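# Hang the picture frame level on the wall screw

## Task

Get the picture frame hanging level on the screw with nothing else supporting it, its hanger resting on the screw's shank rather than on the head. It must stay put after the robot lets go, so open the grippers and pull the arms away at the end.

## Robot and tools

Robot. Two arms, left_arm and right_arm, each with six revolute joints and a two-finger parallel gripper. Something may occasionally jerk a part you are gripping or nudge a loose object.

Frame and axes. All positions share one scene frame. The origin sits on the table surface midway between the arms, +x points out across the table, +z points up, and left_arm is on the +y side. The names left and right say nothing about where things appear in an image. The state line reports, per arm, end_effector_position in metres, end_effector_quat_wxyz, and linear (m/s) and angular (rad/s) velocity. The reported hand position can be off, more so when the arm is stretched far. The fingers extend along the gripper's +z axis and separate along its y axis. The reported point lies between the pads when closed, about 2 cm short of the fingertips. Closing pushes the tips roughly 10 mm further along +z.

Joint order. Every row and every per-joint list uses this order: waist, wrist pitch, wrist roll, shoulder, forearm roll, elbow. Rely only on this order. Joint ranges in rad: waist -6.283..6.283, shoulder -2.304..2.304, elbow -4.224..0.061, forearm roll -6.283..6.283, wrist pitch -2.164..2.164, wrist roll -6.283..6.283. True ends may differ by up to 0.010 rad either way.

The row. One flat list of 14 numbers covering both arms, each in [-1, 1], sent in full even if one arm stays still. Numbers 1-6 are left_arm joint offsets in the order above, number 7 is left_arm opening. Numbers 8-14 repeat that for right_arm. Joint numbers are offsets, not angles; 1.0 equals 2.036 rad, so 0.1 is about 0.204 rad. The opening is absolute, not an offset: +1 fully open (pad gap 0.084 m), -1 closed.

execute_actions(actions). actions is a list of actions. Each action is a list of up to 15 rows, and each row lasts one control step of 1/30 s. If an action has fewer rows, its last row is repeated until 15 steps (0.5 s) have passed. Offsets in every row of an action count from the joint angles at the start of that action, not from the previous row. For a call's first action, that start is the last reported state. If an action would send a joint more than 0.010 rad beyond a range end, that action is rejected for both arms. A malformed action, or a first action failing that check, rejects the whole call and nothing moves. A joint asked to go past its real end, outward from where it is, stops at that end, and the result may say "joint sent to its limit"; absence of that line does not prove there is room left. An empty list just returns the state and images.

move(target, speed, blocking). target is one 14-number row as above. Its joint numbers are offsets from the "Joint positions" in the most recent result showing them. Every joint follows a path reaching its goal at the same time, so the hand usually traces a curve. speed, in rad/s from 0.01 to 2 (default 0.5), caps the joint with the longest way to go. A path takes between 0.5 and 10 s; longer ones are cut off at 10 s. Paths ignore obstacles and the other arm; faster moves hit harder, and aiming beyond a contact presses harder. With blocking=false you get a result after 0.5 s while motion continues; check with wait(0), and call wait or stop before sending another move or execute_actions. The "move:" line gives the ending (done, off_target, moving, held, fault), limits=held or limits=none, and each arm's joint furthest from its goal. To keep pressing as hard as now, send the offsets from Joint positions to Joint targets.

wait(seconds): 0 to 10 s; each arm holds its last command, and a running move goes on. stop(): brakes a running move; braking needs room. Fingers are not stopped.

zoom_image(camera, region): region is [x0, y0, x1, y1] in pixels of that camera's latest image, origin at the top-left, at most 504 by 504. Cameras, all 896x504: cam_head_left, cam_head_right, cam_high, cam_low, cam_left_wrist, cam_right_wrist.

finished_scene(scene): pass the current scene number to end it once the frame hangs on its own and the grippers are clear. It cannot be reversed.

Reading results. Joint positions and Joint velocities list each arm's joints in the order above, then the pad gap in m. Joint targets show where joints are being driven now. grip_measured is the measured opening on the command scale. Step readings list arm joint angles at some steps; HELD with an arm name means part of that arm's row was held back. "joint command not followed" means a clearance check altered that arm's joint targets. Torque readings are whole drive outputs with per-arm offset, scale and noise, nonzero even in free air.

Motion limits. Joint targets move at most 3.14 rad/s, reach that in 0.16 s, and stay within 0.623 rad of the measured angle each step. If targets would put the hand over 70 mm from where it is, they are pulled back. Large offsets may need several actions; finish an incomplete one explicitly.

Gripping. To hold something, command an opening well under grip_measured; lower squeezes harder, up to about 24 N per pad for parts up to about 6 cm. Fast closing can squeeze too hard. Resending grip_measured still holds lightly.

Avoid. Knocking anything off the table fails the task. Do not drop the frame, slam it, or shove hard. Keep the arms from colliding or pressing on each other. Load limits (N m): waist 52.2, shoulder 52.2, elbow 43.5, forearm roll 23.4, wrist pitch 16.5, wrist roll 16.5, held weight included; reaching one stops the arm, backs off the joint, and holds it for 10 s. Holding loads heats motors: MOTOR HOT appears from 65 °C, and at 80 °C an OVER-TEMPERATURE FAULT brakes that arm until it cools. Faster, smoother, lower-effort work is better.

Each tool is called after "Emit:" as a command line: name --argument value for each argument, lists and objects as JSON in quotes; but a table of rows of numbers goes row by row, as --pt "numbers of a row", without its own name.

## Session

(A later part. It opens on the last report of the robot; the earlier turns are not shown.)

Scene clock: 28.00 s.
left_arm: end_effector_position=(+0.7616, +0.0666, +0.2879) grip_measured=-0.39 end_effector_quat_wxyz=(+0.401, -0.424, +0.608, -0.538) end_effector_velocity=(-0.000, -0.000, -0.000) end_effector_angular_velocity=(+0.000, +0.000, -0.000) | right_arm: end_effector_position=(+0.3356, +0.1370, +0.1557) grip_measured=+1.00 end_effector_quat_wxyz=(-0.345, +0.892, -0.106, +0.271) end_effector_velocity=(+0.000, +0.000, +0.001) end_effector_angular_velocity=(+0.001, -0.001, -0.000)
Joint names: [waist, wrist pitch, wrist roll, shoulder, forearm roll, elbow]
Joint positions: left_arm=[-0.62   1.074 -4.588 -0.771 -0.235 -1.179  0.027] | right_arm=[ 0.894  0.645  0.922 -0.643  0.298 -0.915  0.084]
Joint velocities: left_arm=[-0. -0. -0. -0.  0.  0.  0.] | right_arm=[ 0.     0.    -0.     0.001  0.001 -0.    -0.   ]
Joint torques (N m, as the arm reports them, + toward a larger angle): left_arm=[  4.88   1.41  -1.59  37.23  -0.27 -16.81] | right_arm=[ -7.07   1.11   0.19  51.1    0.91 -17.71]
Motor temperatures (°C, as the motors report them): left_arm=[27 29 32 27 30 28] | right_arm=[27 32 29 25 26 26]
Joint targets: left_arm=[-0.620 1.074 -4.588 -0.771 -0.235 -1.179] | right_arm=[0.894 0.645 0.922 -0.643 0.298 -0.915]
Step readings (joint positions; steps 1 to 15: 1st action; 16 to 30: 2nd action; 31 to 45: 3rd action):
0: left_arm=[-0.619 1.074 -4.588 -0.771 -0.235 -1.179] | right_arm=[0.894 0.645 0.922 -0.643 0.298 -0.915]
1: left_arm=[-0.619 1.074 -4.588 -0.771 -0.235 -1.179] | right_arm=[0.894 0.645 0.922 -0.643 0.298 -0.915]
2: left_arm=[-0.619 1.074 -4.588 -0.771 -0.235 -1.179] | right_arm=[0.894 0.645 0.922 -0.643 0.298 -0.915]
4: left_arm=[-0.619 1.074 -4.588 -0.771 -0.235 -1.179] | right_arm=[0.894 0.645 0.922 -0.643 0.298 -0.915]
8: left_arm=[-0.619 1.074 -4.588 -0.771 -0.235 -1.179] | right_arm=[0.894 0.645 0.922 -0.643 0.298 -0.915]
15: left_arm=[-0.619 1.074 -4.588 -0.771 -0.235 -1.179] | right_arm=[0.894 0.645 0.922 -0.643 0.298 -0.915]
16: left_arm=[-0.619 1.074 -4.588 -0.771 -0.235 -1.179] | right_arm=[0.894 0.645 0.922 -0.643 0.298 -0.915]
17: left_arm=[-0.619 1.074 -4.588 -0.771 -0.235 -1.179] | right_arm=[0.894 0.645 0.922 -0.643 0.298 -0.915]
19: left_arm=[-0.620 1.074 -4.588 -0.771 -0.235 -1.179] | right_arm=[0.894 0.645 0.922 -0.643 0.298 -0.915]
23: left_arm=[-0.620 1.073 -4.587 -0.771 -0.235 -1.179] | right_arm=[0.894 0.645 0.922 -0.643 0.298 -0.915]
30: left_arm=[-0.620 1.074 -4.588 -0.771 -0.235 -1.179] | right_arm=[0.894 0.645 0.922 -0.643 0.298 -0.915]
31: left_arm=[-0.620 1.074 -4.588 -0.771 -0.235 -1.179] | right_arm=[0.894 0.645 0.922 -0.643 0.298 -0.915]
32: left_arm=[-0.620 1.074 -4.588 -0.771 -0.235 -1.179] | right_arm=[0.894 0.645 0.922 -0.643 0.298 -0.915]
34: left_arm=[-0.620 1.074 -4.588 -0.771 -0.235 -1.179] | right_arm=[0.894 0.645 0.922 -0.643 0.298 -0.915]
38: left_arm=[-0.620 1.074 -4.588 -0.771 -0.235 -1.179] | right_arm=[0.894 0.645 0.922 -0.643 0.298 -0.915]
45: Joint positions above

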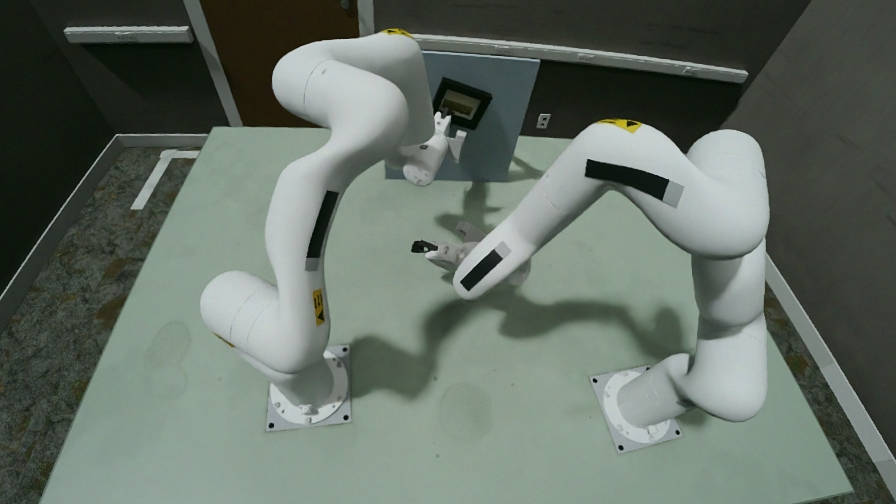

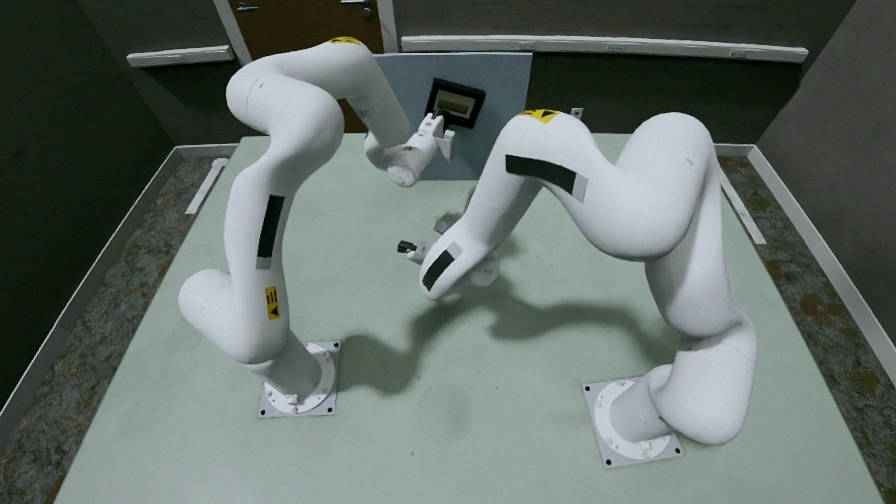

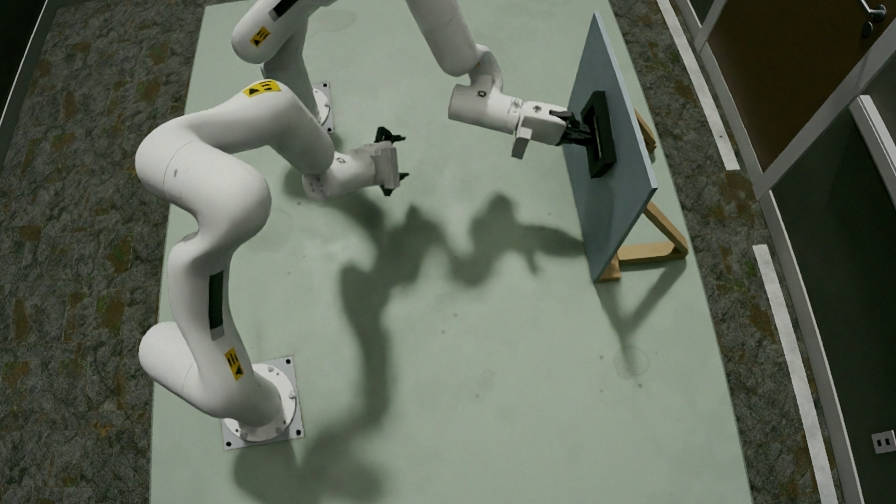

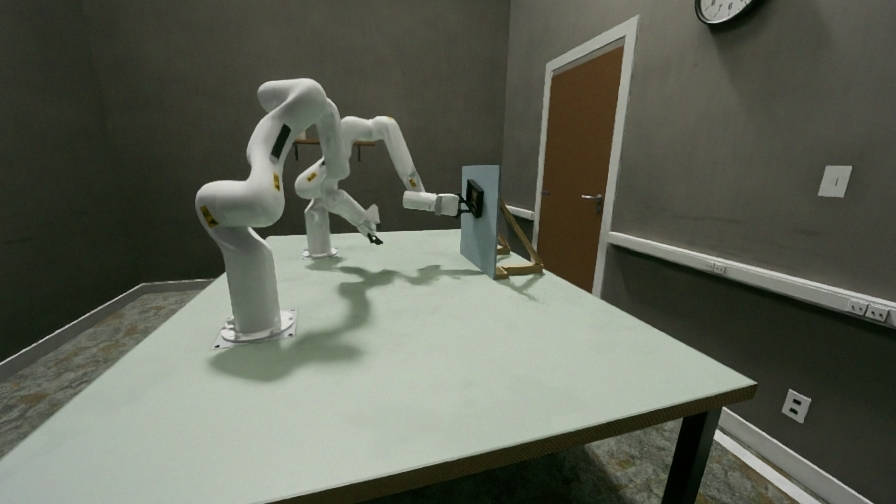

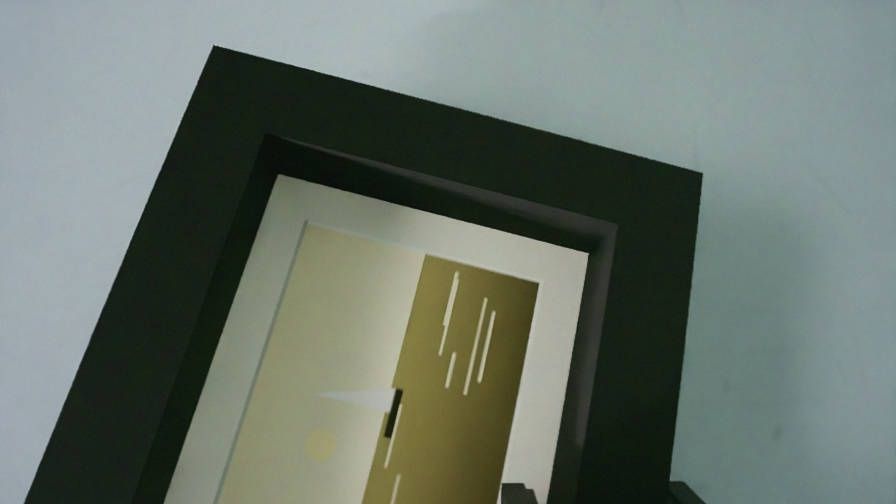

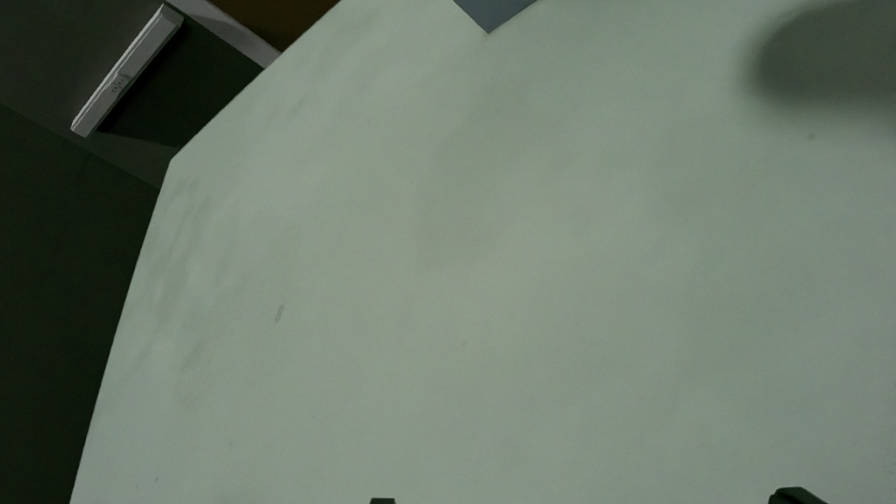

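Held. Lift.

Emit:
move --target '[0, -0.016, 0, 0.016, 0, 0, -1, 0,0,0,0,0,0,1]' --speed 0.04

Scene clock: 29.23 s.
left_arm: end_effector_position=(+0.7623, +0.0649, +0.3061) grip_measured=-0.51 end_effector_quat_wxyz=(+0.397, -0.425, +0.608, -0.540) end_effector_velocity=(+0.000, -0.000, +0.000) end_effector_angular_velocity=(-0.001, +0.000, +0.000) | right_arm: end_effector_position=(+0.3356, +0.1370, +0.1557) grip_measured=+1.00 end_effector_quat_wxyz=(-0.345, +0.892, -0.106, +0.271) end_effector_velocity=(-0.001, +0.000, -0.001) end_effector_angular_velocity=(-0.004, -0.000, +0.005)
Joint names: [waist, wrist pitch, wrist roll, shoulder, forearm roll, elbow]
Joint positions: left_arm=[-0.62   1.041 -4.588 -0.739 -0.235 -1.178  0.022] | right_arm=[ 0.894  0.645  0.922 -0.643  0.298 -0.915  0.084]
Joint velocities: left_arm=[-0.001 -0.001 -0.     0.    -0.001 -0.001  0.   ] | right_arm=[ 0.001 -0.001 -0.002 -0.001 -0.002  0.001  0.   ]
Joint torques (N m, as the arm reports them, + toward a larger angle): left_arm=[  7.95   2.42  -1.14  40.57   0.43 -25.88] | right_arm=[ -5.71   1.04   0.12  50.47   1.03 -17.76]
Motor temperatures (°C, as the motors report them): left_arm=[27 29 32 28 30 28] | right_arm=[27 32 29 25 26 26]
Joint targets: left_arm=[-0.620 1.041 -4.588 -0.738 -0.235 -1.179] | right_arm=[0.894 0.645 0.922 -0.643 0.298 -0.915]
move: done; limits=none; left_arm: farthest joint: the elbow, 0.001 radians from its target (0.000 radians at the start); right_arm: farthest joint: the waist, 0.000 radians from its target (0.000 radians at the start)

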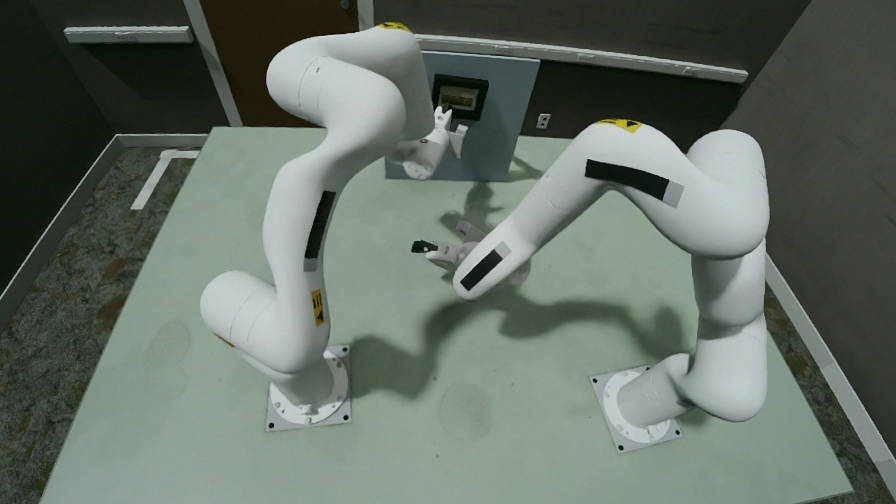

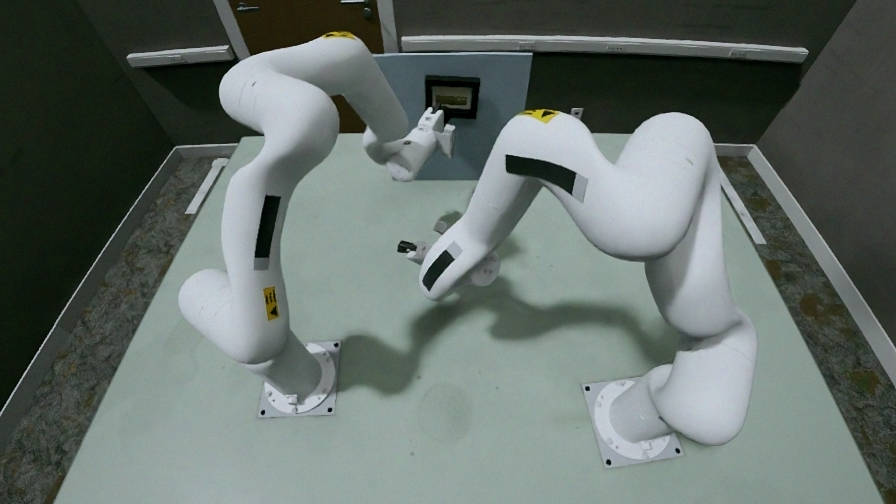

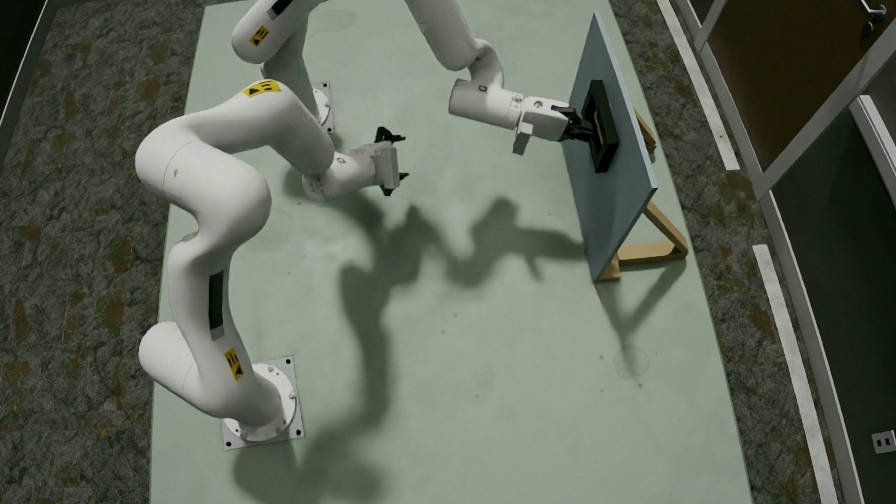

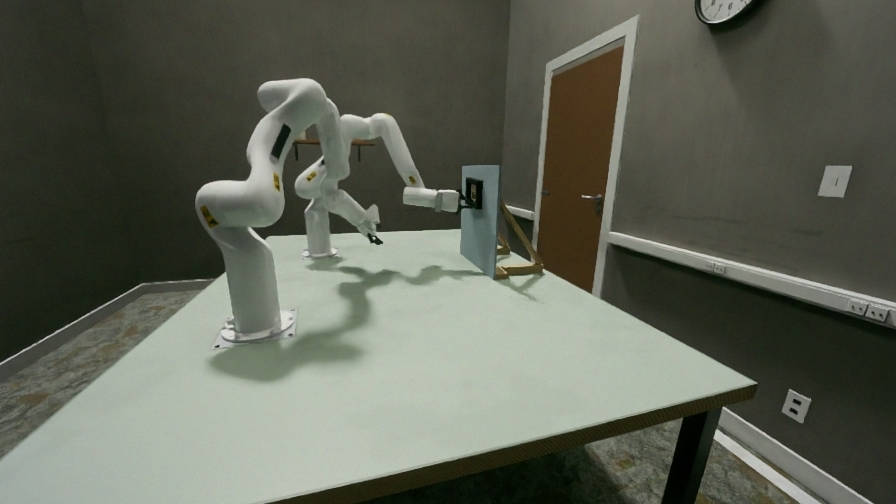

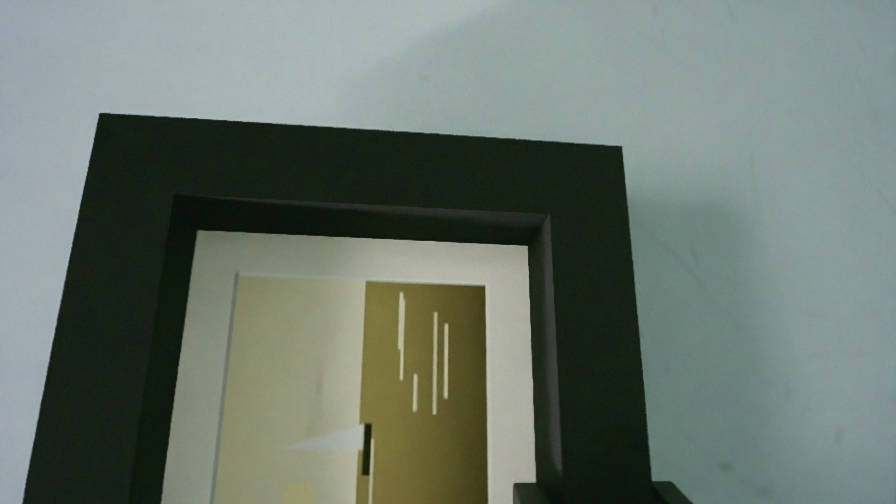

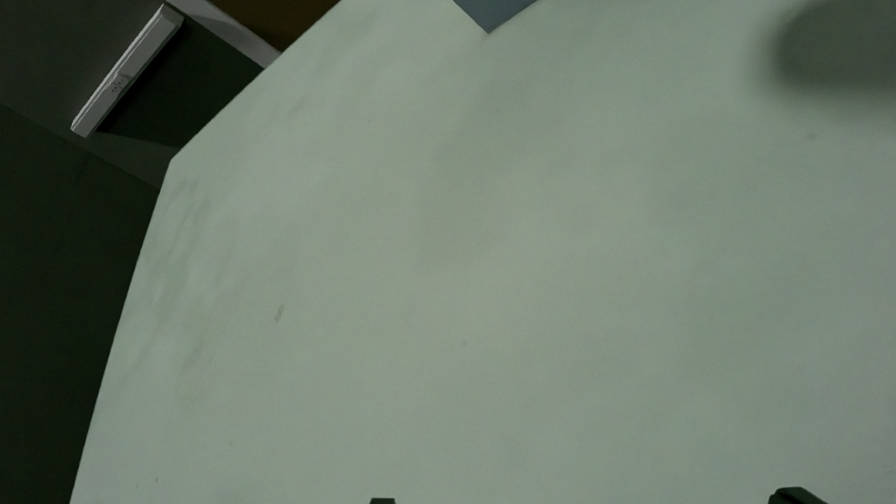

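Emit:
zoom_image --camera "cam_head_left" --region '[400, 40, 520, 140]'

Region (400, 40, 520, 140) of cam_head_left's 896x504 image, scaled by 4.200, with more detail than that image has.

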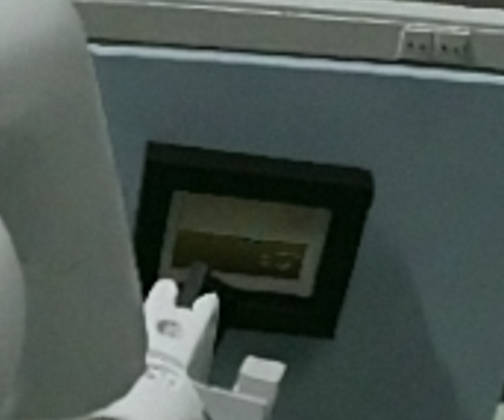

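Emit:
move --target '[0, 0.0185, 0, -0.0185, 0, 0, -1, 0,0,0,0,0,0,1]' --speed 0.03

Scene clock: 31.53 s.
left_arm: end_effector_position=(+0.7615, +0.0667, +0.2858) grip_measured=-0.52 end_effector_quat_wxyz=(+0.402, -0.423, +0.608, -0.539) end_effector_velocity=(-0.001, -0.000, -0.002) end_effector_angular_velocity=(+0.004, +0.002, -0.002) | right_arm: end_effector_position=(+0.3356, +0.1370, +0.1557) grip_measured=+1.00 end_effector_quat_wxyz=(-0.345, +0.892, -0.106, +0.271) end_effector_velocity=(-0.000, -0.001, -0.001) end_effector_angular_velocity=(-0.002, +0.000, +0.000)
Joint names: [waist, wrist pitch, wrist roll, shoulder, forearm roll, elbow]
Joint positions: left_arm=[-0.62   1.08  -4.588 -0.776 -0.235 -1.179  0.021] | right_arm=[ 0.894  0.645  0.922 -0.643  0.298 -0.915  0.084]
Joint velocities: left_arm=[-0.    -0.002  0.002 -0.001  0.002  0.001 -0.   ] | right_arm=[-0.     0.    -0.001 -0.001 -0.     0.001  0.   ]
Joint torques (N m, as the arm reports them, + toward a larger angle): left_arm=[  1.    -0.14  -0.74  31.9    1.09 -13.74] | right_arm=[ -6.11   0.98   0.15  51.66   1.14 -17.35]
Motor temperatures (°C, as the motors report them): left_arm=[27 29 32 28 30 28] | right_arm=[27 32 29 25 26 26]
Joint targets: left_arm=[-0.620 1.078 -4.588 -0.776 -0.235 -1.178] | right_arm=[0.894 0.645 0.922 -0.643 0.298 -0.915]
move: done; limits=none; left_arm: farthest joint: the shoulder, 0.001 radians from its target (0.038 radians at the start); right_arm: farthest joint: the waist, 0.000 radians from its target (0.000 radians at the start)

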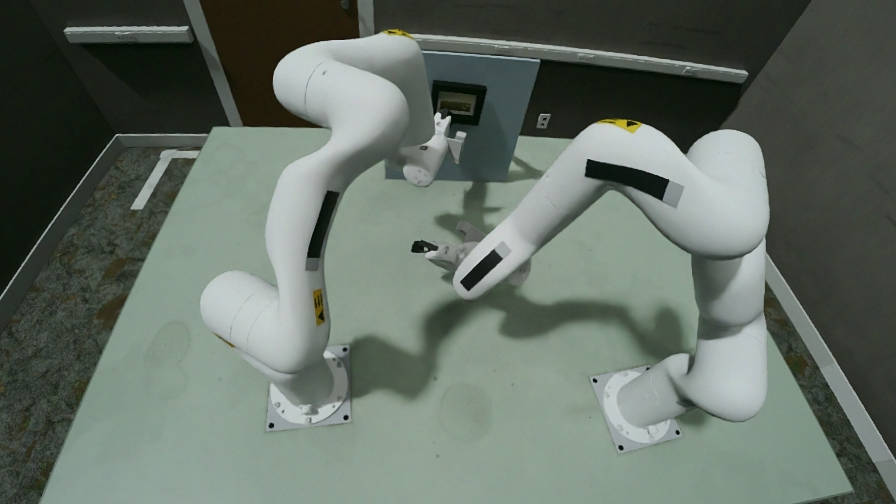

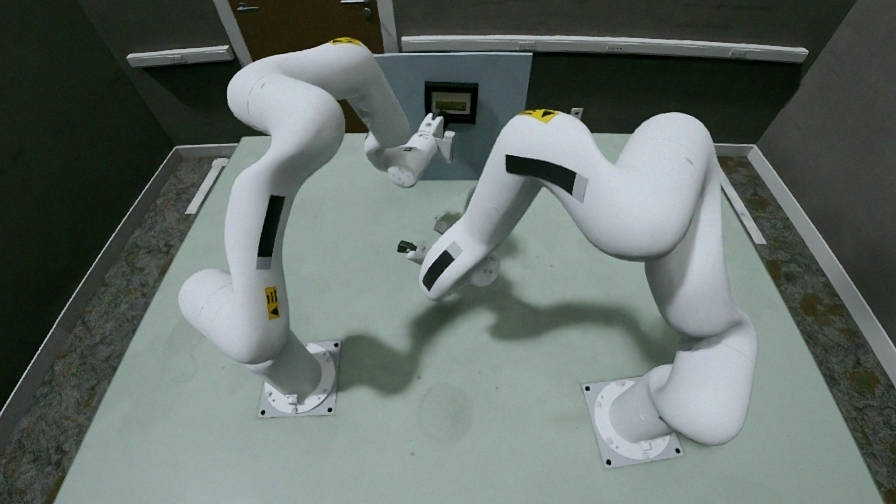

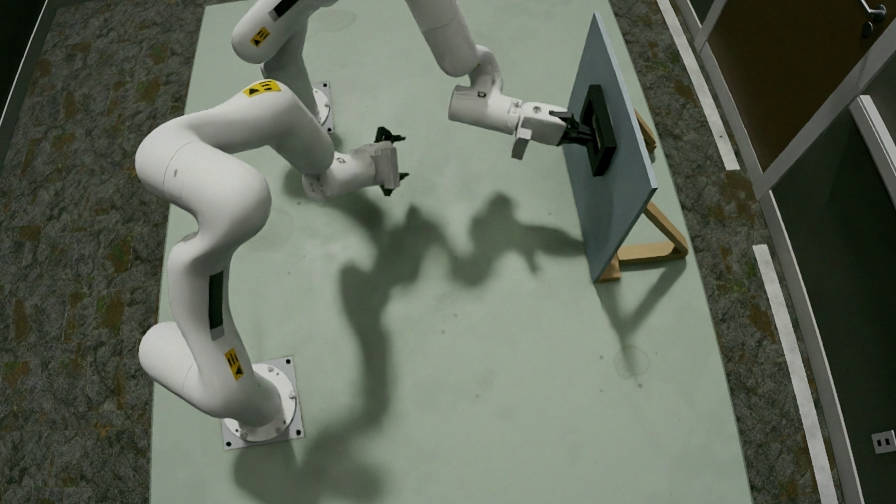

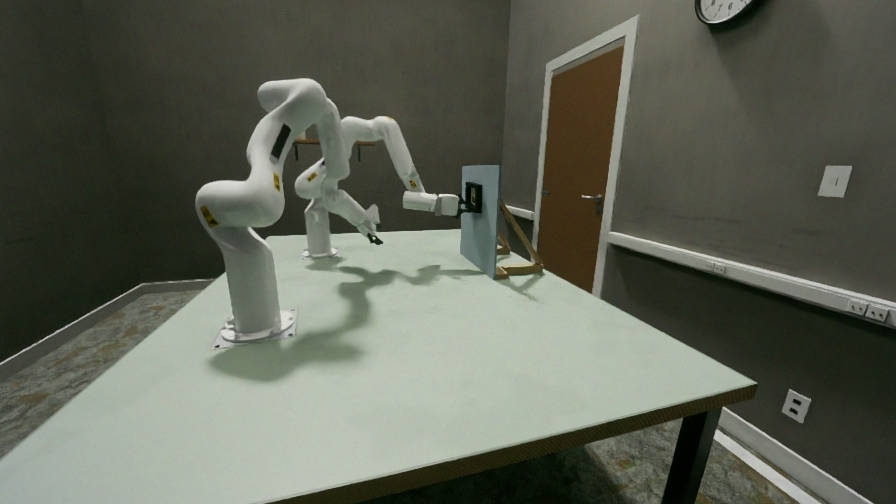

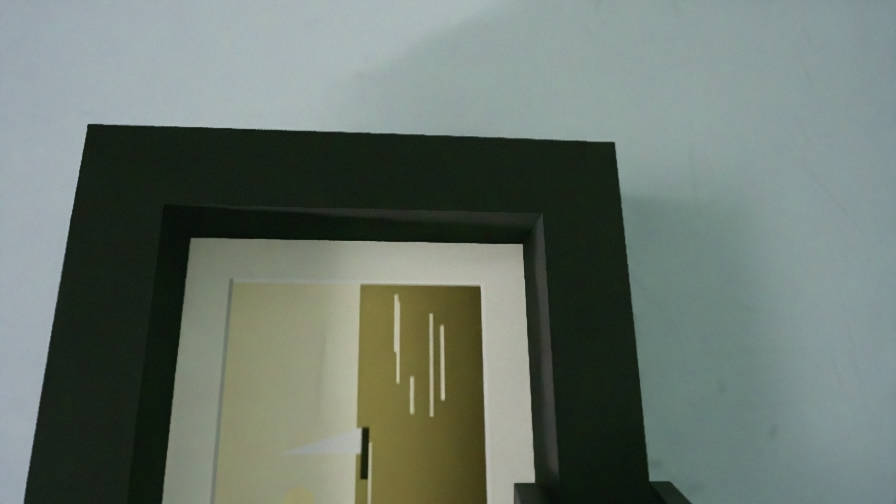

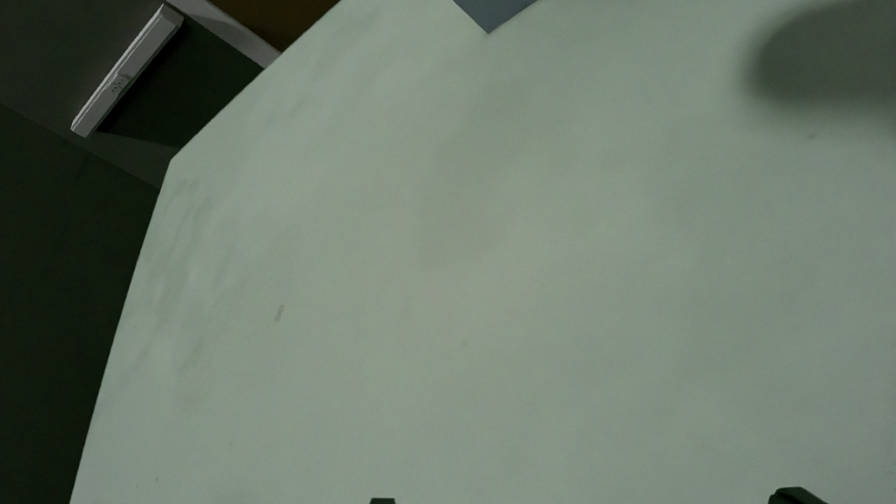

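Shoulder torque dropped (seated). Release.

Emit:
execute_actions --actions '[[[0,0,0,0,0,0,1,0,0,0,0,0,0,1]],[[0,0,0,0,0,0,1,0,0,0,0,0,0,1]]]'

Scene clock: 32.67 s.
left_arm: end_effector_position=(+0.7615, +0.0667, +0.2856) grip_measured=+1.00 end_effector_quat_wxyz=(+0.401, -0.423, +0.608, -0.539) end_effector_velocity=(+0.000, +0.000, +0.000) end_effector_angular_velocity=(-0.000, -0.000, +0.001) | right_arm: end_effector_position=(+0.3356, +0.1370, +0.1557) grip_measured=+1.00 end_effector_quat_wxyz=(-0.345, +0.892, -0.106, +0.271) end_effector_velocity=(+0.000, -0.000, -0.000) end_effector_angular_velocity=(+0.000, +0.000, -0.002)
Joint names: [waist, wrist pitch, wrist roll, shoulder, forearm roll, elbow]
Joint positions: left_arm=[-0.62   1.08  -4.588 -0.776 -0.235 -1.179  0.084] | right_arm=[ 0.894  0.645  0.922 -0.643  0.298 -0.915  0.084]
Joint velocities: left_arm=[ 0.     0.     0.     0.    -0.001  0.    -0.   ] | right_arm=[ 0.     0.    -0.    -0.     0.002 -0.    -0.   ]
Joint torques (N m, as the arm reports them, + toward a larger angle): left_arm=[  0.65   1.17  -0.91  36.23   0.93 -16.23] | right_arm=[ -6.4    1.05   0.23  51.26   1.2  -17.39]
Motor temperatures (°C, as the motors report them): left_arm=[27 29 32 28 30 28] | right_arm=[27 32 29 25 26 26]
Joint targets: left_arm=[-0.620 1.080 -4.588 -0.776 -0.235 -1.179] | right_arm=[0.894 0.645 0.922 -0.643 0.298 -0.915]
Step readings (joint positions; steps 1 to 15: 1st action; 16 to 30: 2nd action):
0: left_arm=[-0.620 1.080 -4.588 -0.776 -0.235 -1.179] | right_arm=[0.894 0.645 0.922 -0.643 0.298 -0.915]
1: left_arm=[-0.620 1.079 -4.588 -0.776 -0.235 -1.179] | right_arm=[0.894 0.645 0.922 -0.643 0.298 -0.915]
2: left_arm=[-0.620 1.077 -4.588 -0.776 -0.235 -1.178] | right_arm=[0.894 0.645 0.922 -0.643 0.298 -0.915]
4: left_arm=[-0.620 1.077 -4.588 -0.777 -0.235 -1.178] | right_arm=[0.894 0.645 0.922 -0.643 0.298 -0.915]
8: left_arm=[-0.620 1.078 -4.588 -0.776 -0.235 -1.178] | right_arm=[0.894 0.645 0.922 -0.643 0.298 -0.915]
15: left_arm=[-0.620 1.080 -4.588 -0.776 -0.235 -1.179] | right_arm=[0.894 0.645 0.922 -0.643 0.298 -0.915]
16: left_arm=[-0.620 1.080 -4.588 -0.776 -0.235 -1.179] | right_arm=[0.894 0.645 0.922 -0.643 0.298 -0.915]
17: left_arm=[-0.620 1.080 -4.588 -0.776 -0.235 -1.179] | right_arm=[0.894 0.645 0.922 -0.643 0.298 -0.915]
19: left_arm=[-0.620 1.080 -4.588 -0.776 -0.235 -1.179] | right_arm=[0.894 0.645 0.922 -0.643 0.298 -0.915]
23: left_arm=[-0.620 1.080 -4.588 -0.776 -0.235 -1.179] | right_arm=[0.894 0.645 0.922 -0.643 0.298 -0.915]
30: Joint positions above

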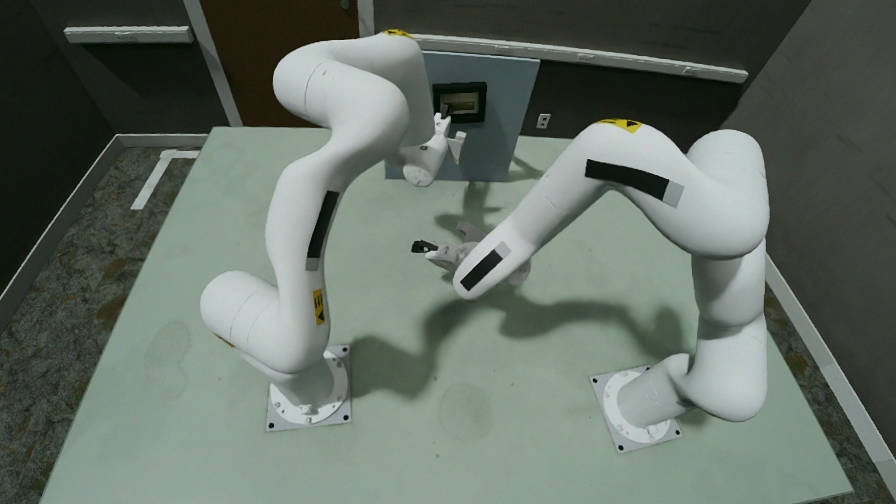

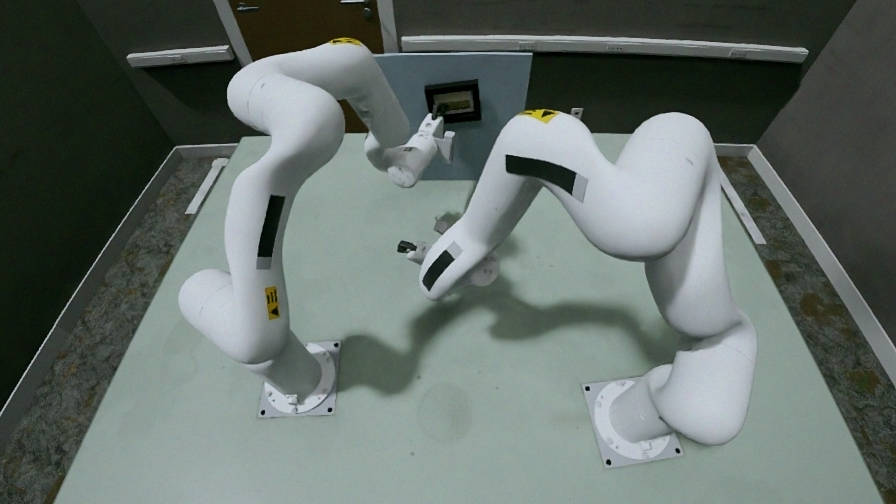

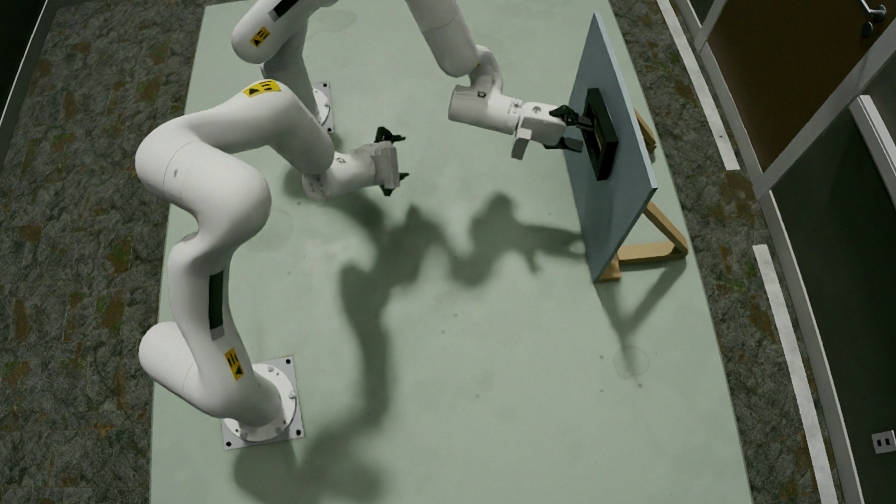

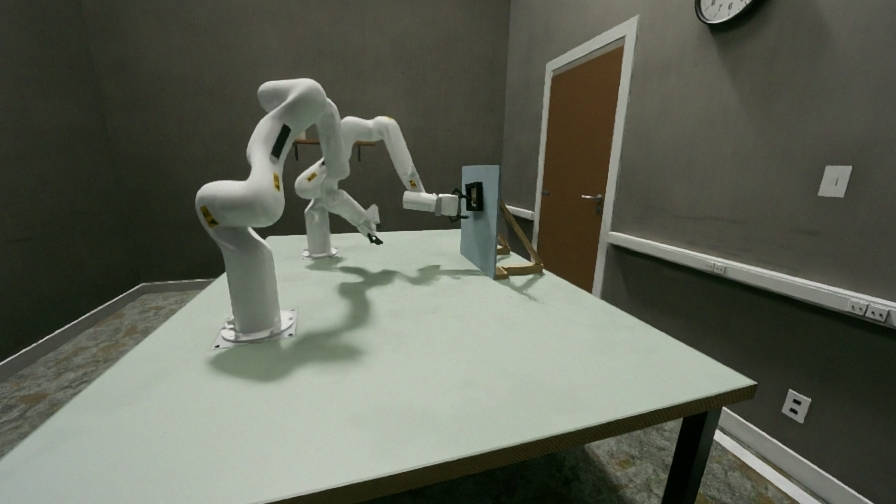

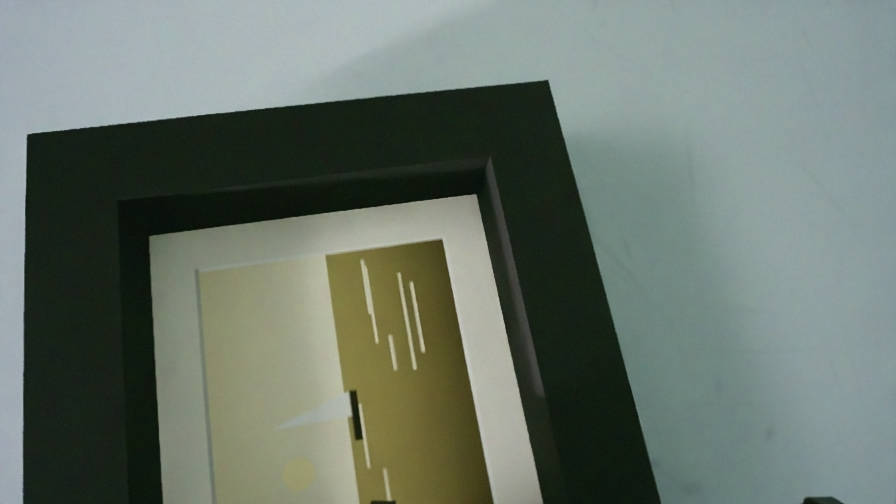

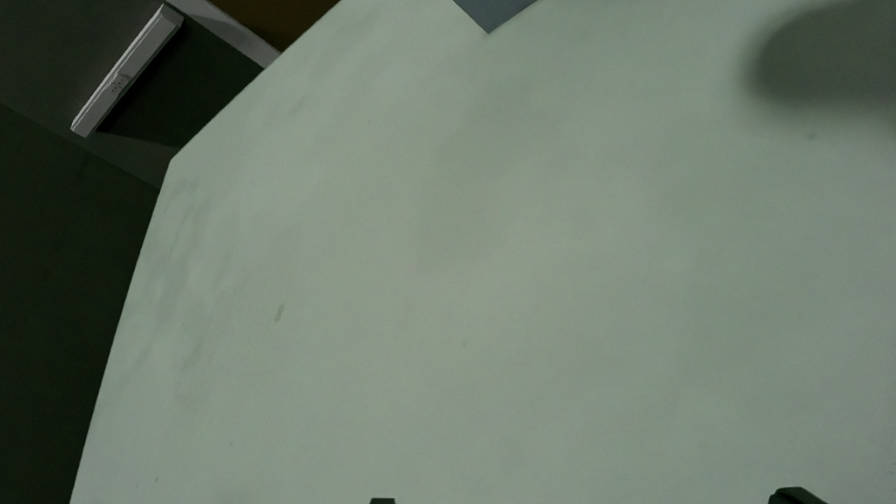

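Emit:
execute_actions --actions '[[[0,0,0,0,0,0,0,0,0,0,0,0,0,1]],[[0,0,0,0,0,0,-1,0,0,0,0,0,0,1]],[[0,0,0,0,0,0,-1,0,0,0,0,0,0,1]]]'

Scene clock: 34.63 s.
left_arm: end_effector_position=(+0.7615, +0.0668, +0.2857) grip_measured=-0.49 end_effector_quat_wxyz=(+0.402, -0.423, +0.608, -0.539) end_effector_velocity=(-0.000, -0.000, -0.001) end_effector_angular_velocity=(+0.000, +0.002, -0.001) | right_arm: end_effector_position=(+0.3356, +0.1370, +0.1557) grip_measured=+1.00 end_effector_quat_wxyz=(-0.345, +0.892, -0.106, +0.271) end_effector_velocity=(+0.000, +0.001, +0.001) end_effector_angular_velocity=(+0.002, -0.001, +0.001)
Joint names: [waist, wrist pitch, wrist roll, shoulder, forearm roll, elbow]
Joint positions: left_arm=[-0.62   1.08  -4.588 -0.776 -0.235 -1.179  0.023] | right_arm=[ 0.894  0.645  0.922 -0.643  0.298 -0.915  0.084]
Joint velocities: left_arm=[-0.001 -0.001 -0.001 -0.001  0.     0.001  0.   ] | right_arm=[ 0.     0.001  0.001  0.    -0.001 -0.001  0.   ]
Joint torques (N m, as the arm reports them, + toward a larger angle): left_arm=[  0.32   0.78  -0.43  35.09   1.75 -18.32] | right_arm=[ -6.31   1.18   0.17  51.52   1.4  -17.43]
Motor temperatures (°C, as the motors report them): left_arm=[27 29 32 28 30 28] | right_arm=[27 32 29 25 26 26]
Joint targets: left_arm=[-0.620 1.080 -4.588 -0.776 -0.235 -1.179] | right_arm=[0.894 0.645 0.922 -0.643 0.298 -0.915]
Step readings (joint positions; steps 1 to 15: 1st action; 16 to 30: 2nd action; 31 to 45: 3rd action):
0: left_arm=[-0.620 1.080 -4.588 -0.776 -0.235 -1.179] | right_arm=[0.894 0.645 0.922 -0.643 0.298 -0.915]
1: left_arm=[-0.620 1.080 -4.588 -0.776 -0.235 -1.179] | right_arm=[0.894 0.645 0.922 -0.643 0.298 -0.915]
2: left_arm=[-0.620 1.080 -4.588 -0.776 -0.235 -1.179] | right_arm=[0.894 0.645 0.922 -0.643 0.298 -0.915]
4: left_arm=[-0.620 1.080 -4.588 -0.776 -0.235 -1.179] | right_arm=[0.894 0.645 0.922 -0.643 0.298 -0.915]
8: left_arm=[-0.620 1.080 -4.588 -0.776 -0.235 -1.179] | right_arm=[0.894 0.645 0.922 -0.643 0.298 -0.915]
15: left_arm=[-0.620 1.080 -4.588 -0.776 -0.235 -1.179] | right_arm=[0.894 0.645 0.922 -0.643 0.298 -0.915]
16: left_arm=[-0.620 1.080 -4.588 -0.776 -0.235 -1.179] | right_arm=[0.894 0.645 0.922 -0.643 0.298 -0.915]
17: left_arm=[-0.620 1.079 -4.588 -0.776 -0.235 -1.179] | right_arm=[0.894 0.645 0.922 -0.643 0.298 -0.915]
19: left_arm=[-0.620 1.080 -4.588 -0.776 -0.235 -1.178] | right_arm=[0.894 0.645 0.922 -0.643 0.298 -0.915]
23: left_arm=[-0.620 1.081 -4.588 -0.776 -0.235 -1.178] | right_arm=[0.894 0.645 0.922 -0.643 0.298 -0.915]
30: left_arm=[-0.620 1.080 -4.588 -0.776 -0.235 -1.179] | right_arm=[0.894 0.645 0.922 -0.643 0.298 -0.915]
31: left_arm=[-0.620 1.080 -4.588 -0.776 -0.235 -1.179] | right_arm=[0.894 0.645 0.922 -0.643 0.298 -0.915]
32: left_arm=[-0.620 1.080 -4.588 -0.776 -0.235 -1.179] | right_arm=[0.894 0.645 0.922 -0.643 0.298 -0.915]
34: left_arm=[-0.620 1.080 -4.588 -0.776 -0.235 -1.179] | right_arm=[0.894 0.645 0.922 -0.643 0.298 -0.915]
38: left_arm=[-0.620 1.080 -4.588 -0.776 -0.235 -1.179] | right_arm=[0.894 0.645 0.922 -0.643 0.298 -0.915]
45: Joint positions above

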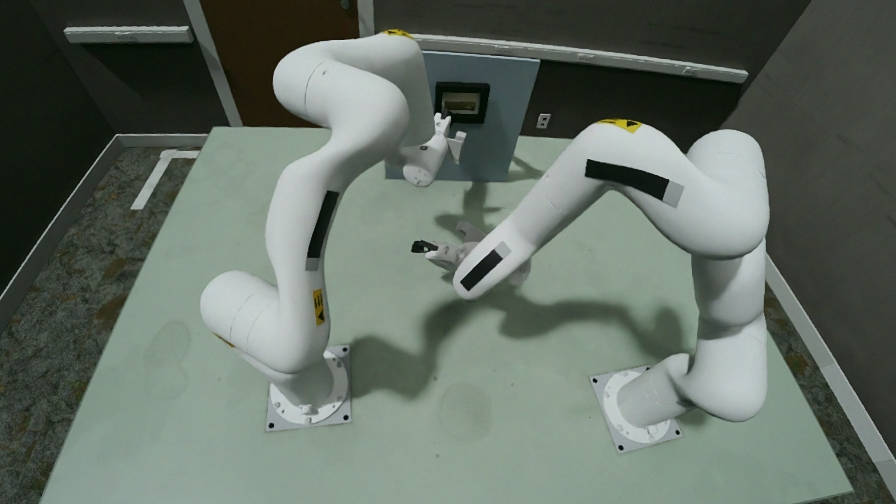

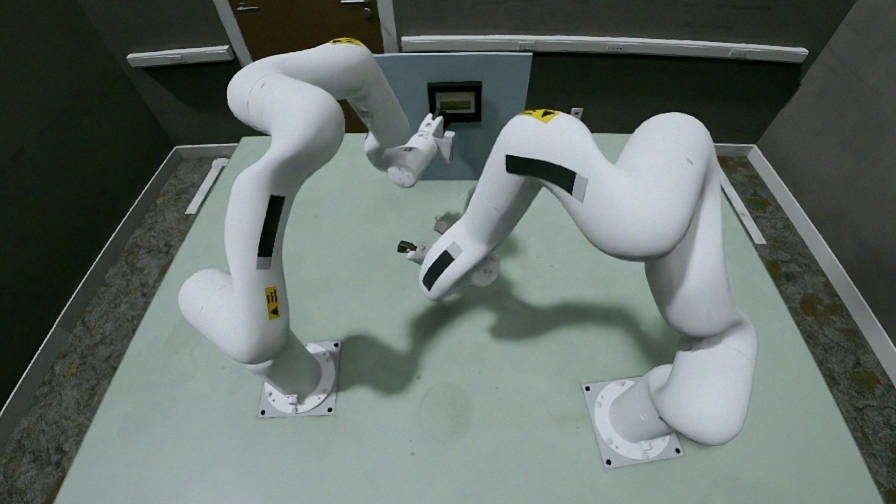

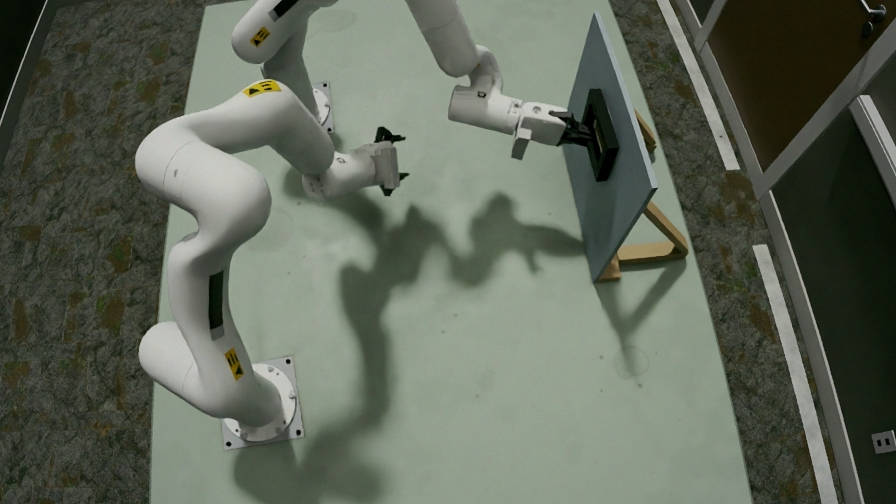

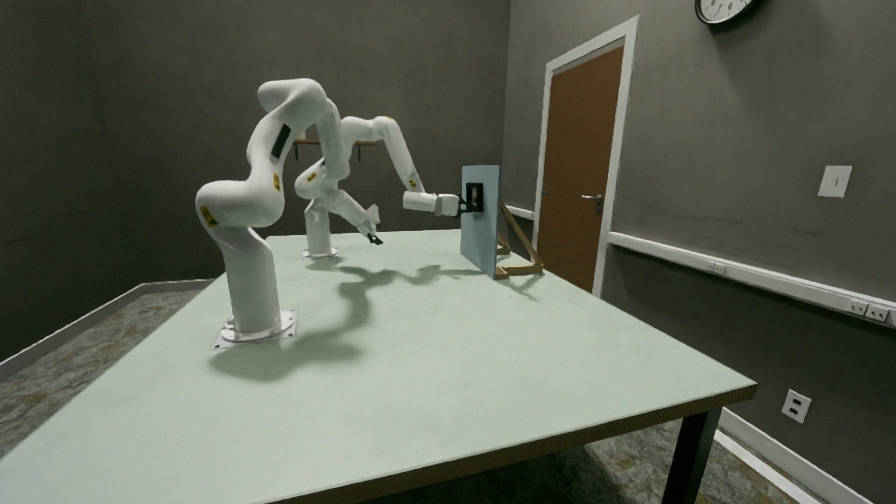

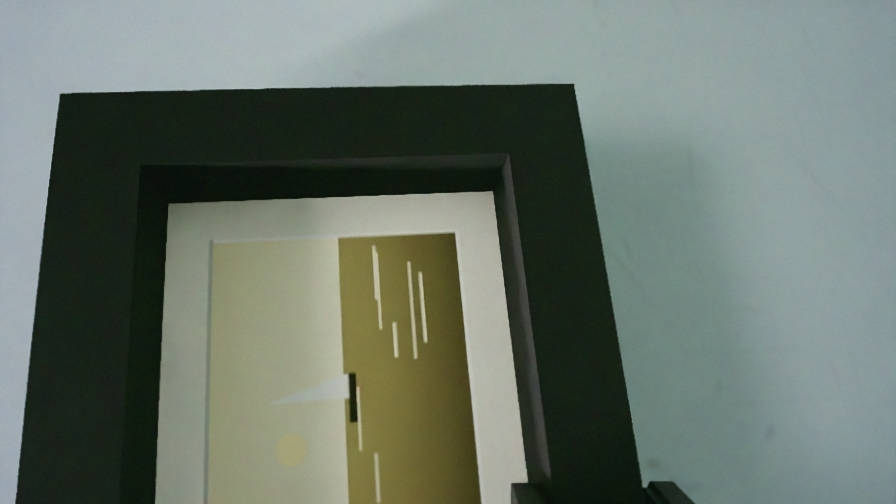

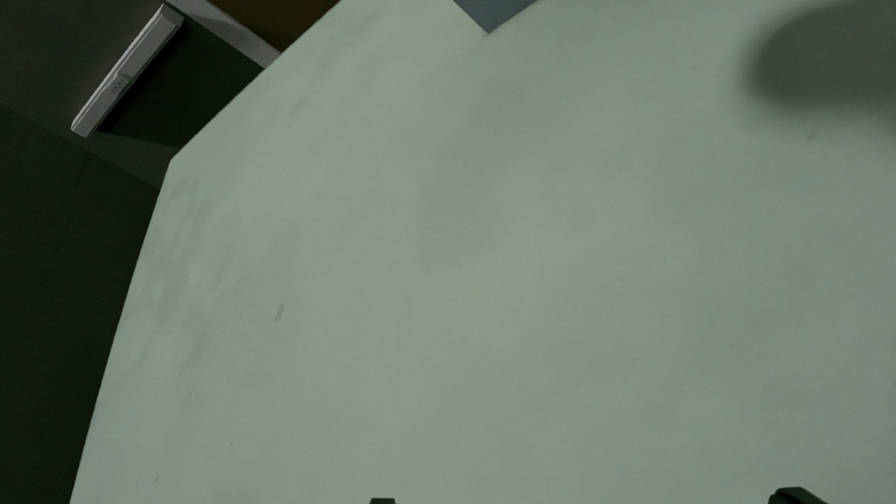

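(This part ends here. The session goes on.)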